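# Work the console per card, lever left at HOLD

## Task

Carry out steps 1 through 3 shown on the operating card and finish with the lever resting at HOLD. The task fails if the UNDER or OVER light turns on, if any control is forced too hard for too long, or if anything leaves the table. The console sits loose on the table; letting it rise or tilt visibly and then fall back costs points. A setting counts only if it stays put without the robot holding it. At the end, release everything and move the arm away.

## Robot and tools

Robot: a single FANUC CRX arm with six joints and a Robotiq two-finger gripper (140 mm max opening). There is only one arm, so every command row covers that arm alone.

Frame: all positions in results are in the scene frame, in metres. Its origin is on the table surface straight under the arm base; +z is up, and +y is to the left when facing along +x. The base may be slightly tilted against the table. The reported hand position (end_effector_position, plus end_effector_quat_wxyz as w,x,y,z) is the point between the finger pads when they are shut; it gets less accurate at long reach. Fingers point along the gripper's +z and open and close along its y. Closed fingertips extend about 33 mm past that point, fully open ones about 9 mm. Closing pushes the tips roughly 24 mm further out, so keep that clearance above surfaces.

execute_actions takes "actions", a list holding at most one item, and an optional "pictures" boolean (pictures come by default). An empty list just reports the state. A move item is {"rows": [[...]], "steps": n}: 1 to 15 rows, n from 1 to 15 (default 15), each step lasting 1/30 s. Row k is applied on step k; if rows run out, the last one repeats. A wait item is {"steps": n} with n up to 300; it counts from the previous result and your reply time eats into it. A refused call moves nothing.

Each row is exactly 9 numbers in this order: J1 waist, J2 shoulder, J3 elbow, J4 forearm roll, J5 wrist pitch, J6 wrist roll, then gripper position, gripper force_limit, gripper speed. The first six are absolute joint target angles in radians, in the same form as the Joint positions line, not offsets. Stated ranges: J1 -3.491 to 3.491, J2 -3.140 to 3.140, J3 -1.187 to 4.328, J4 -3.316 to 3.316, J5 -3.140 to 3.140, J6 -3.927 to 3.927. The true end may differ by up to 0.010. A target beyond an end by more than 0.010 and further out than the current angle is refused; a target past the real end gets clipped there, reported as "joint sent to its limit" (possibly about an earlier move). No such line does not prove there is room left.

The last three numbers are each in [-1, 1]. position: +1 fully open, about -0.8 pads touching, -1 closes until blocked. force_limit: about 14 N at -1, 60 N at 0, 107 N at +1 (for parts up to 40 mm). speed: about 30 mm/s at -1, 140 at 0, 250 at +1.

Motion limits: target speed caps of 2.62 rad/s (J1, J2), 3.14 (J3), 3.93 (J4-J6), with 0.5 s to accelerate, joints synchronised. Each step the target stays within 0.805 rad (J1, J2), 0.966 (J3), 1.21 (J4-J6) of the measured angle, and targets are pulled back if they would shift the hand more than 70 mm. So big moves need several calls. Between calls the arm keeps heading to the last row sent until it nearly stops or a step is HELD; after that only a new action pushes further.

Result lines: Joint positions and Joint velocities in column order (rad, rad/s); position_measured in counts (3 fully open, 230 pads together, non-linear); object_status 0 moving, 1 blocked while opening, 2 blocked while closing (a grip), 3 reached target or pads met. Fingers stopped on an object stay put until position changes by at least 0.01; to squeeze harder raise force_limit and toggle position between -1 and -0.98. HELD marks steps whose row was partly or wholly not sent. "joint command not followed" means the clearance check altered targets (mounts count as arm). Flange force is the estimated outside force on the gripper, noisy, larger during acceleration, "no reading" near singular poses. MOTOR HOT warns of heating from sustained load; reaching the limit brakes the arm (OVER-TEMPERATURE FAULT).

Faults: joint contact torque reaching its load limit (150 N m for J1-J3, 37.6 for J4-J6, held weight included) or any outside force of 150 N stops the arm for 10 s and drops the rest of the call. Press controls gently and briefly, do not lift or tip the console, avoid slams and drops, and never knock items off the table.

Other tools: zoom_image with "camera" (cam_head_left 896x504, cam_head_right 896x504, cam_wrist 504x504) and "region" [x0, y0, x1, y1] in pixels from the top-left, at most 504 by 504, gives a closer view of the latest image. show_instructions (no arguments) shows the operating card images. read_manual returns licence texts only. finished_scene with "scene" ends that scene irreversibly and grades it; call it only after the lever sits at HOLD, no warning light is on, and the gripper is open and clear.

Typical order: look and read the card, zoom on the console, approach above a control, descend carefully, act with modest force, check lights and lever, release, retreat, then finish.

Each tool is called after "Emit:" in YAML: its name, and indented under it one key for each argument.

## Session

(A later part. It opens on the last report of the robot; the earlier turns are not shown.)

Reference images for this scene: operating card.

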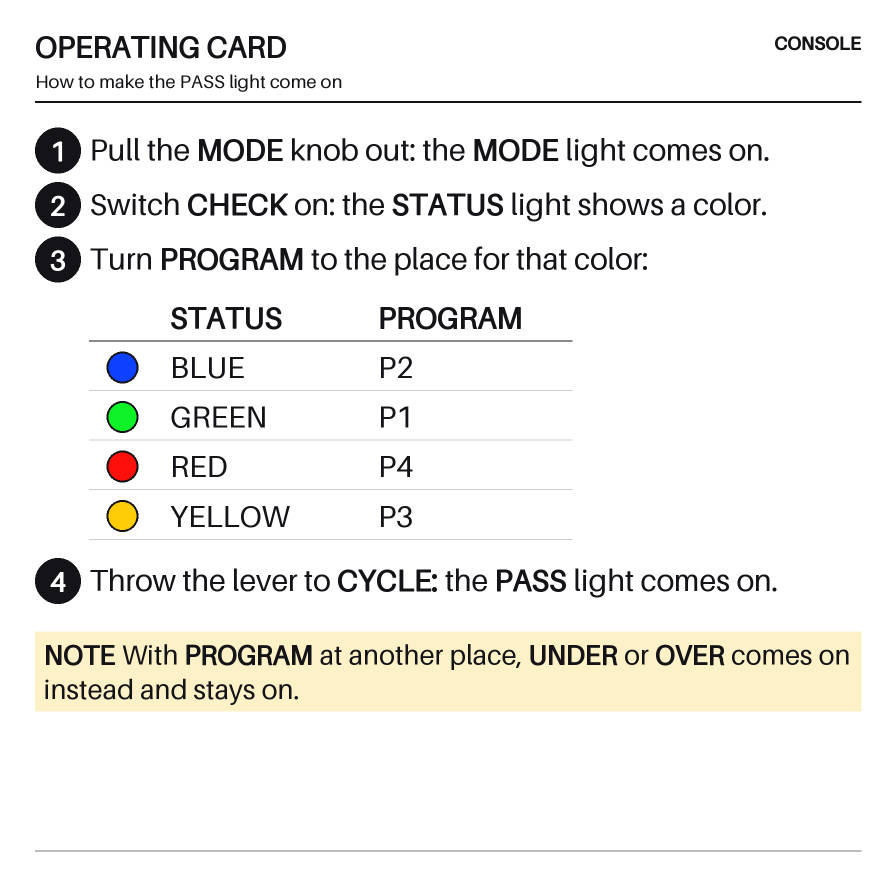

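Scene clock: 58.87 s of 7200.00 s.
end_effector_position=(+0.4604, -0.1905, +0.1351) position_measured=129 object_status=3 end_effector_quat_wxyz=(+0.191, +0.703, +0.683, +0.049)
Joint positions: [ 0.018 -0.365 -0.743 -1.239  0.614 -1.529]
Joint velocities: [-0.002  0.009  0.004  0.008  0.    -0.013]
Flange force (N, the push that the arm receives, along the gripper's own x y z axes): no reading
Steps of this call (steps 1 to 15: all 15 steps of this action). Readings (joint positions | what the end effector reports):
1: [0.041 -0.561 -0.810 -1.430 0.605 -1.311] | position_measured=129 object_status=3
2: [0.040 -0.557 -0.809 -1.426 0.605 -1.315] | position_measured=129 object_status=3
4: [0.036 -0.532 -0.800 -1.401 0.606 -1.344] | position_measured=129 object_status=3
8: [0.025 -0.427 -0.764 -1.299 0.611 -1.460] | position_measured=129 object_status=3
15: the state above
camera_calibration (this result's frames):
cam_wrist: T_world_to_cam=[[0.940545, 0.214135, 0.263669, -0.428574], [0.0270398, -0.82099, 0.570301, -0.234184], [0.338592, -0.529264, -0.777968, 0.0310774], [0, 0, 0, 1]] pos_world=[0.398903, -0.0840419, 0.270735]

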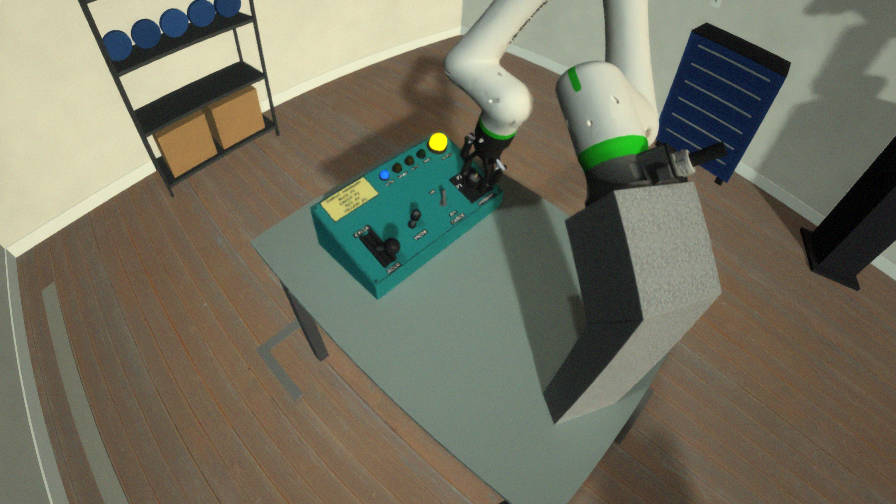

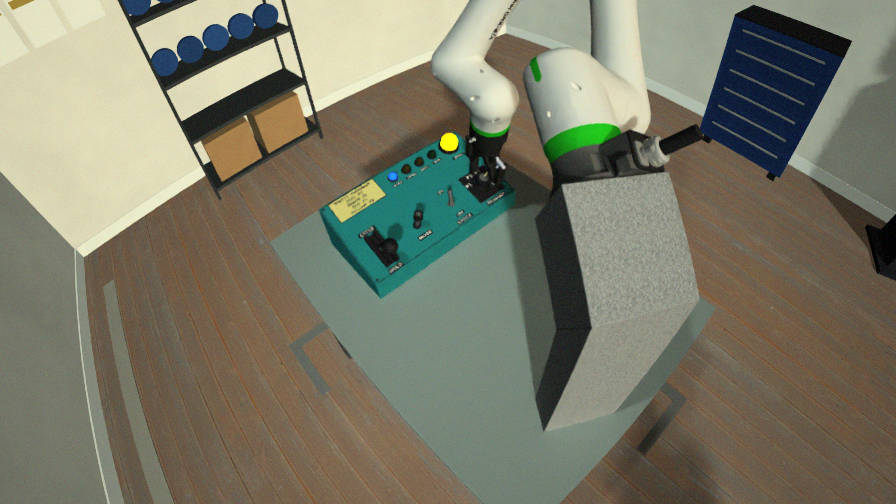

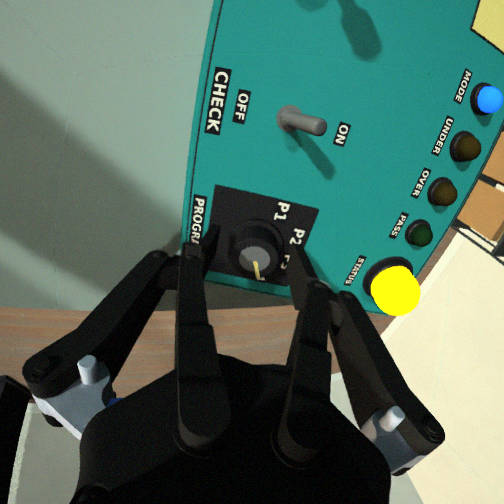

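Emit:
execute_actions:
  actions:
    - {"rows":[[0.019,-0.364,-0.74,-1.238,0.614,-1.75,-0.15,-0.5,-0.7]],"steps":12}
  pictures: false

Emit:
execute_actions:
  actions:
    - {"rows":[[0.019,-0.364,-0.74,-1.238,0.614,-1.75,-1,-0.5,-0.7]]}
  pictures: false

Emit:
execute_actions:
  actions:
    - {"rows":[[0.019,-0.364,-0.74,-1.238,0.614,-0.97,-1,-0.5,-0.7]]}
  pictures: false

Emit:
execute_actions:
  actions:
    - {"steps":10}
  pictures: false

Emit:
execute_actions:
  actions:
    - {"rows":[[0.019,-0.364,-0.74,-1.238,0.614,-0.97,0,-0.5,0]],"steps":9}
  pictures: false

Emit:
execute_actions:
  actions:
    - {"rows":[[0.04,-0.561,-0.81,-1.43,0.605,-0.75,0,-0.5,0]],"steps":13}

Emit:
execute_actions:
  actions:
    - {"rows":[[1.0,-0.55,-0.95,-1.5,1.3,-0.75,0,-0.5,0]]}
  pictures: false

Emit:
execute_actions:
  actions:
    - {"steps":30}

Emit:
zoom_image:
  camera: "cam_head_right"
  region: [370,120,530,260]

Scene clock: 71.73 s of 7200.00 s.
end_effector_position=(+0.4627, -0.1907, +0.1352) position_measured=148 object_status=0 end_effector_quat_wxyz=(+0.185, +0.773, +0.602, +0.071)
Joint positions: [ 0.019 -0.364 -0.74  -1.238  0.614 -1.747]
Joint velocities: [-0.002 -0.002  0.     0.     0.001 -0.044]
Flange force (N, the push that the arm receives, along the gripper's own x y z axes): no reading
Steps of this call (steps 1 to 15: the robot went on to your last target; steps 16 to 90: nothing new was sent; then 9.47 s passed at rest; steps 91 to 102: all 12 steps of this action). Readings (joint positions | what the end effector reports):
91: [0.018 -0.364 -0.743 -1.238 0.614 -1.531] | position_measured=129 object_status=0
92: [0.018 -0.364 -0.743 -1.238 0.614 -1.537] | position_measured=131 object_status=0
94: [0.018 -0.364 -0.742 -1.238 0.614 -1.575] | position_measured=137 object_status=0
98: [0.019 -0.364 -0.741 -1.238 0.614 -1.703] | position_measured=148 object_status=0
102: the state above

Scene clock: 72.23 s of 7200.00 s.
end_effector_position=(+0.4630, -0.1908, +0.1353) position_measured=167 object_status=2 end_effector_quat_wxyz=(+0.185, +0.774, +0.601, +0.071)
Joint positions: [ 0.019 -0.364 -0.74  -1.238  0.614 -1.75 ]
Joint velocities: [ 0.     0.001 -0.002 -0.001  0.     0.   ]
Flange force (N, the push that the arm receives, along the gripper's own x y z axes): no reading
Steps of this call (steps 1 to 15: all 15 steps of this action). Readings (joint positions | what the end effector reports):
1: [0.019 -0.364 -0.740 -1.238 0.614 -1.748] | position_measured=148 object_status=0
2: [0.019 -0.364 -0.740 -1.238 0.614 -1.749] | position_measured=150 object_status=0
4: [0.019 -0.364 -0.740 -1.238 0.614 -1.749] | position_measured=157 object_status=0
8: [0.019 -0.364 -0.740 -1.237 0.614 -1.750] | position_measured=167 object_status=0
15: the state above

Scene clock: 72.73 s of 7200.00 s.
end_effector_position=(+0.4620, -0.1905, +0.1351) position_measured=167 object_status=2 end_effector_quat_wxyz=(+0.198, +0.533, +0.823, +0.006)
Joint positions: [ 0.019 -0.364 -0.741 -1.239  0.614 -1.079]
Joint velocities: [ 0.001  0.001 -0.     0.    -0.     1.255]
Flange force (N, the push that the arm receives, along the gripper's own x y z axes): no reading
Steps of this call (steps 1 to 15: all 15 steps of this action). Readings (joint positions | what the end effector reports):
1: [0.019 -0.364 -0.740 -1.238 0.614 -1.750] | position_measured=167 object_status=2
2: [0.019 -0.364 -0.740 -1.238 0.614 -1.745] | position_measured=167 object_status=2
4: [0.019 -0.364 -0.740 -1.238 0.614 -1.709] | position_measured=167 object_status=2
8: [0.019 -0.364 -0.740 -1.238 0.614 -1.533] | position_measured=167 object_status=2
15: the state above

Scene clock: 73.07 s of 7200.00 s.
end_effector_position=(+0.4629, -0.1908, +0.1353) position_measured=167 object_status=2 end_effector_quat_wxyz=(+0.199, +0.487, +0.850, -0.005)
Joint positions: [ 0.019 -0.364 -0.74  -1.238  0.614 -0.97 ]
Joint velocities: [ 0.001 -0.002 -0.     0.001 -0.001  0.002]
Flange force (N, the push that the arm receives, along the gripper's own x y z axes): no reading
Steps of this call (steps 1 to 10: the robot went on to your last target). Readings (joint positions | what the end effector reports):
1: [0.019 -0.364 -0.741 -1.239 0.614 -1.040] | position_measured=167 object_status=2
2: [0.019 -0.364 -0.741 -1.239 0.614 -1.010] | position_measured=167 object_status=2
4: [0.019 -0.364 -0.741 -1.239 0.614 -0.976] | position_measured=167 object_status=2
8: [0.019 -0.364 -0.740 -1.238 0.614 -0.970] | position_measured=167 object_status=2
10: the state above

Scene clock: 73.37 s of 7200.00 s.
end_effector_position=(+0.4633, -0.1906, +0.1354) position_measured=129 object_status=0 end_effector_quat_wxyz=(+0.199, +0.487, +0.850, -0.004)
Joint positions: [ 0.019 -0.364 -0.74  -1.238  0.614 -0.97 ]
Joint velocities: [ 0.001  0.    -0.001 -0.     0.006  0.   ]
Flange force (N, the push that the arm receives, along the gripper's own x y z axes): no reading
Steps of this call (steps 1 to 9: all 9 steps of this action). Readings (joint positions | what the end effector reports):
1: [0.019 -0.364 -0.740 -1.238 0.614 -0.970] | position_measured=167 object_status=0
2: [0.019 -0.364 -0.740 -1.238 0.614 -0.970] | position_measured=167 object_status=0
4: [0.019 -0.364 -0.740 -1.238 0.613 -0.970] | position_measured=148 object_status=0
8: [0.019 -0.364 -0.740 -1.238 0.613 -0.970] | position_measured=129 object_status=0
9: the state above

Scene clock: 73.80 s of 7200.00 s.
end_effector_position=(+0.4454, -0.1805, +0.1809) position_measured=129 object_status=3 end_effector_quat_wxyz=(+0.198, +0.490, +0.849, -0.005)
Joint positions: [ 0.04  -0.559 -0.809 -1.428  0.605 -0.752]
Joint velocities: [ 0.004 -0.038 -0.013 -0.038 -0.     0.047]
Flange force (N, the push that the arm receives, along the gripper's own x y z axes): no reading
Steps of this call (steps 1 to 13: all 13 steps of this action). Readings (joint positions | what the end effector reports):
1: [0.019 -0.364 -0.740 -1.238 0.614 -0.970] | position_measured=129 object_status=0
2: [0.019 -0.368 -0.741 -1.242 0.614 -0.965] | position_measured=129 object_status=0
4: [0.022 -0.393 -0.750 -1.267 0.613 -0.937] | position_measured=129 object_status=0
8: [0.033 -0.498 -0.788 -1.369 0.608 -0.820] | position_measured=129 object_status=3
13: the state above
camera_calibration (this result's frames):
cam_wrist: T_world_to_cam=[[0.725611, 0.682878, 0.0846555, -0.215941], [0.462359, -0.574972, 0.675004, -0.420067], [0.50962, -0.450649, -0.732941, 0.00690122], [0, 0, 0, 1]] pos_world=[0.347394, -0.0909557, 0.306886]

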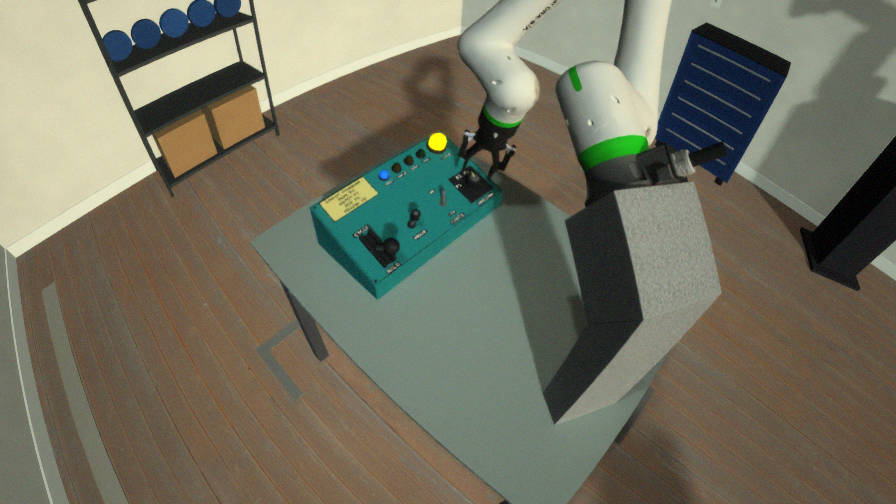

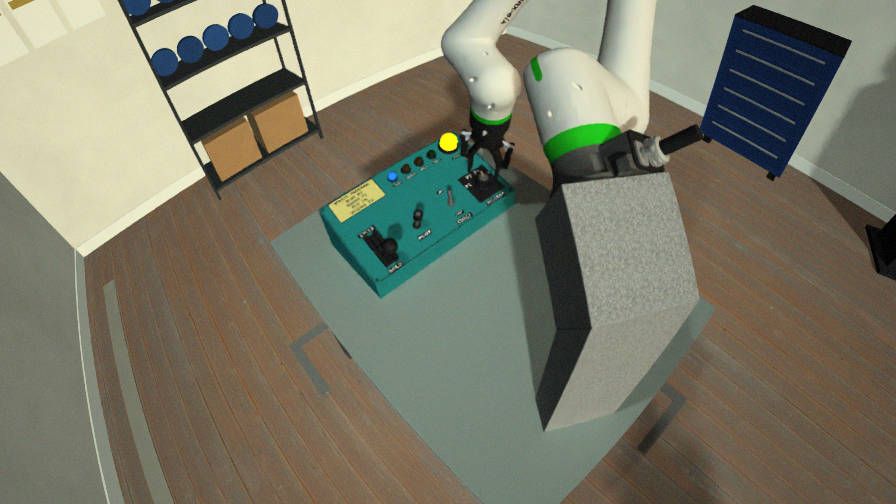

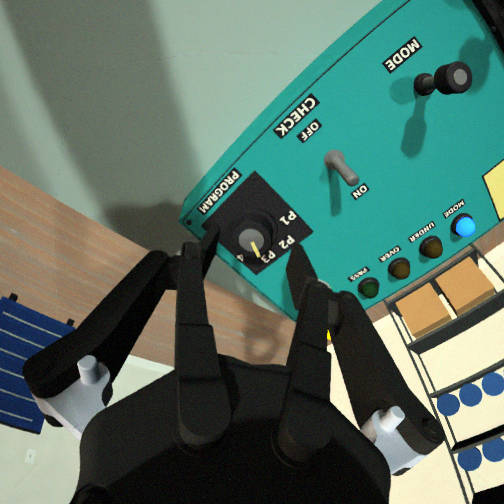

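Scene clock: 74.30 s of 7200.00 s.
end_effector_position=(+0.4458, -0.0880, +0.2241) position_measured=129 object_status=3 end_effector_quat_wxyz=(+0.211, +0.446, +0.869, +0.036)
Joint positions: [ 0.48  -0.555 -0.878 -1.464  0.943 -0.751]
Joint velocities: [ 1.201  0.011 -0.166 -0.081  0.818  0.   ]
Flange force (N, the push that the arm receives, along the gripper's own x y z axes): no reading
Steps of this call (steps 1 to 15: all 15 steps of this action). Readings (joint positions | what the end effector reports):
1: [0.040 -0.560 -0.810 -1.429 0.605 -0.751] | position_measured=129 object_status=3
2: [0.044 -0.560 -0.811 -1.430 0.609 -0.751] | position_measured=129 object_status=3
4: [0.070 -0.559 -0.815 -1.433 0.632 -0.751] | position_measured=129 object_status=3
8: [0.190 -0.557 -0.837 -1.444 0.736 -0.751] | position_measured=129 object_status=3
15: the state above

Scene clock: 75.30 s of 7200.00 s.
end_effector_position=(+0.4412, -0.0062, +0.2977) position_measured=129 object_status=3 end_effector_quat_wxyz=(+0.249, +0.385, +0.883, +0.105)
Joint positions: [ 1.   -0.55 -0.95 -1.5   1.3  -0.75]
Joint velocities: [-0.002  0.002 -0.    -0.002  0.     0.001]
Flange force (N, the push that the arm receives, along the gripper's own x y z axes): no reading
Steps of this call (steps 1 to 30: the robot went on to your last target). Readings (joint positions | what the end effector reports):
1: [0.521 -0.554 -0.884 -1.467 0.971 -0.751] | position_measured=129 object_status=3
2: [0.562 -0.554 -0.890 -1.470 1.000 -0.751] | position_measured=129 object_status=3
4: [0.646 -0.553 -0.901 -1.476 1.057 -0.750] | position_measured=129 object_status=3
8: [0.816 -0.552 -0.925 -1.487 1.174 -0.750] | position_measured=129 object_status=3
30: the state above
The arm was judged still, so your last target was given up. Only a new action makes it travel on or press farther. Fingers that are still opening or closing keep moving.
camera_calibration (this result's frames):
cam_wrist: T_world_to_cam=[[0.497858, 0.824602, 0.268644, -0.295223], [0.478169, -0.519421, 0.708206, -0.41328], [0.723527, -0.224129, -0.652897, 0.0564038], [0, 0, 0, 1]] pos_world=[0.303787, 0.041416, 0.408823]

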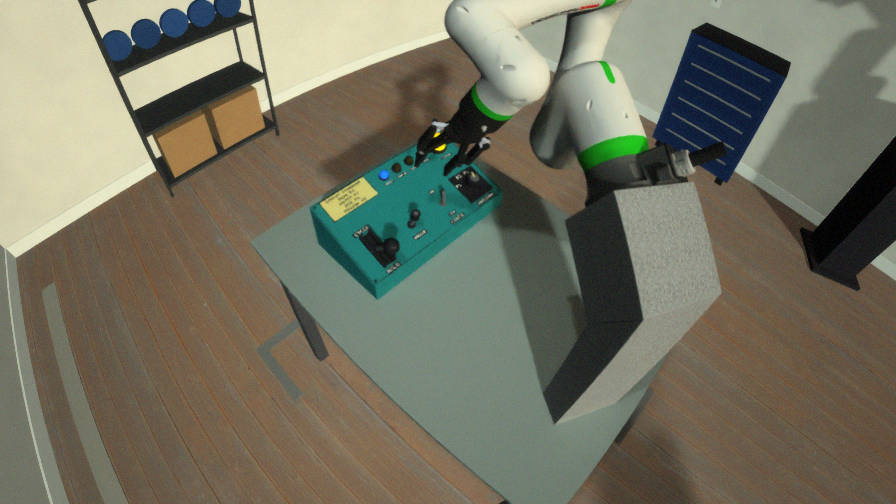

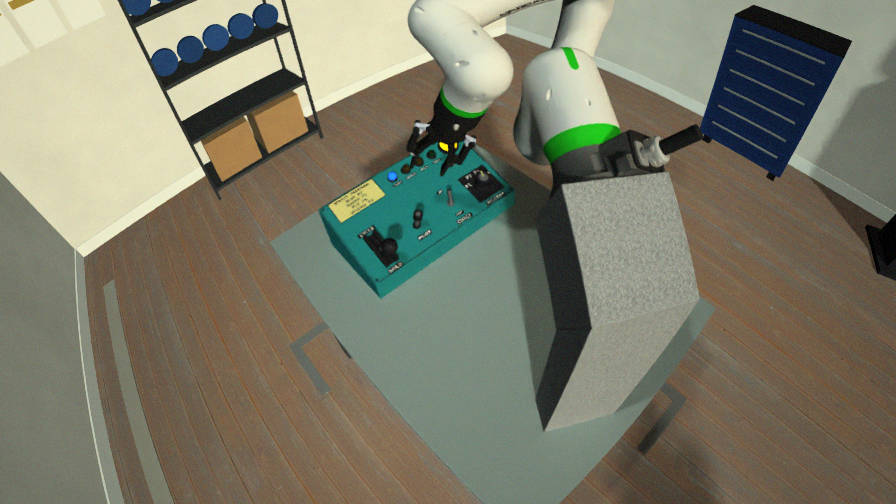

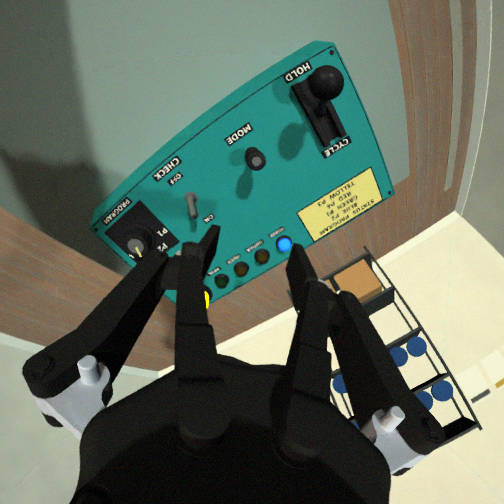

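Region (370, 120, 530, 260) of cam_head_right's 896x504 image, scaled by 3.150, with more detail than that image has; it fills the top 441 rows of this view, and the rest is white.

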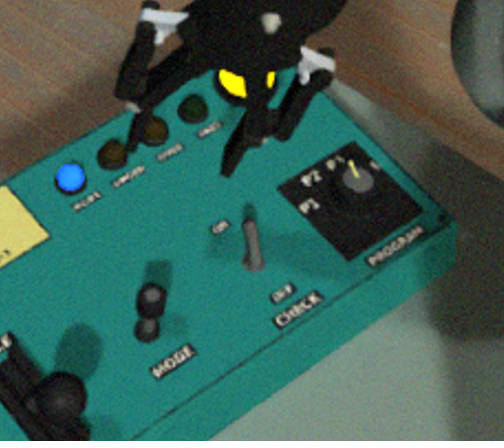

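Emit:
finished_scene:
  scene: 2

The scene is finished: the task was done.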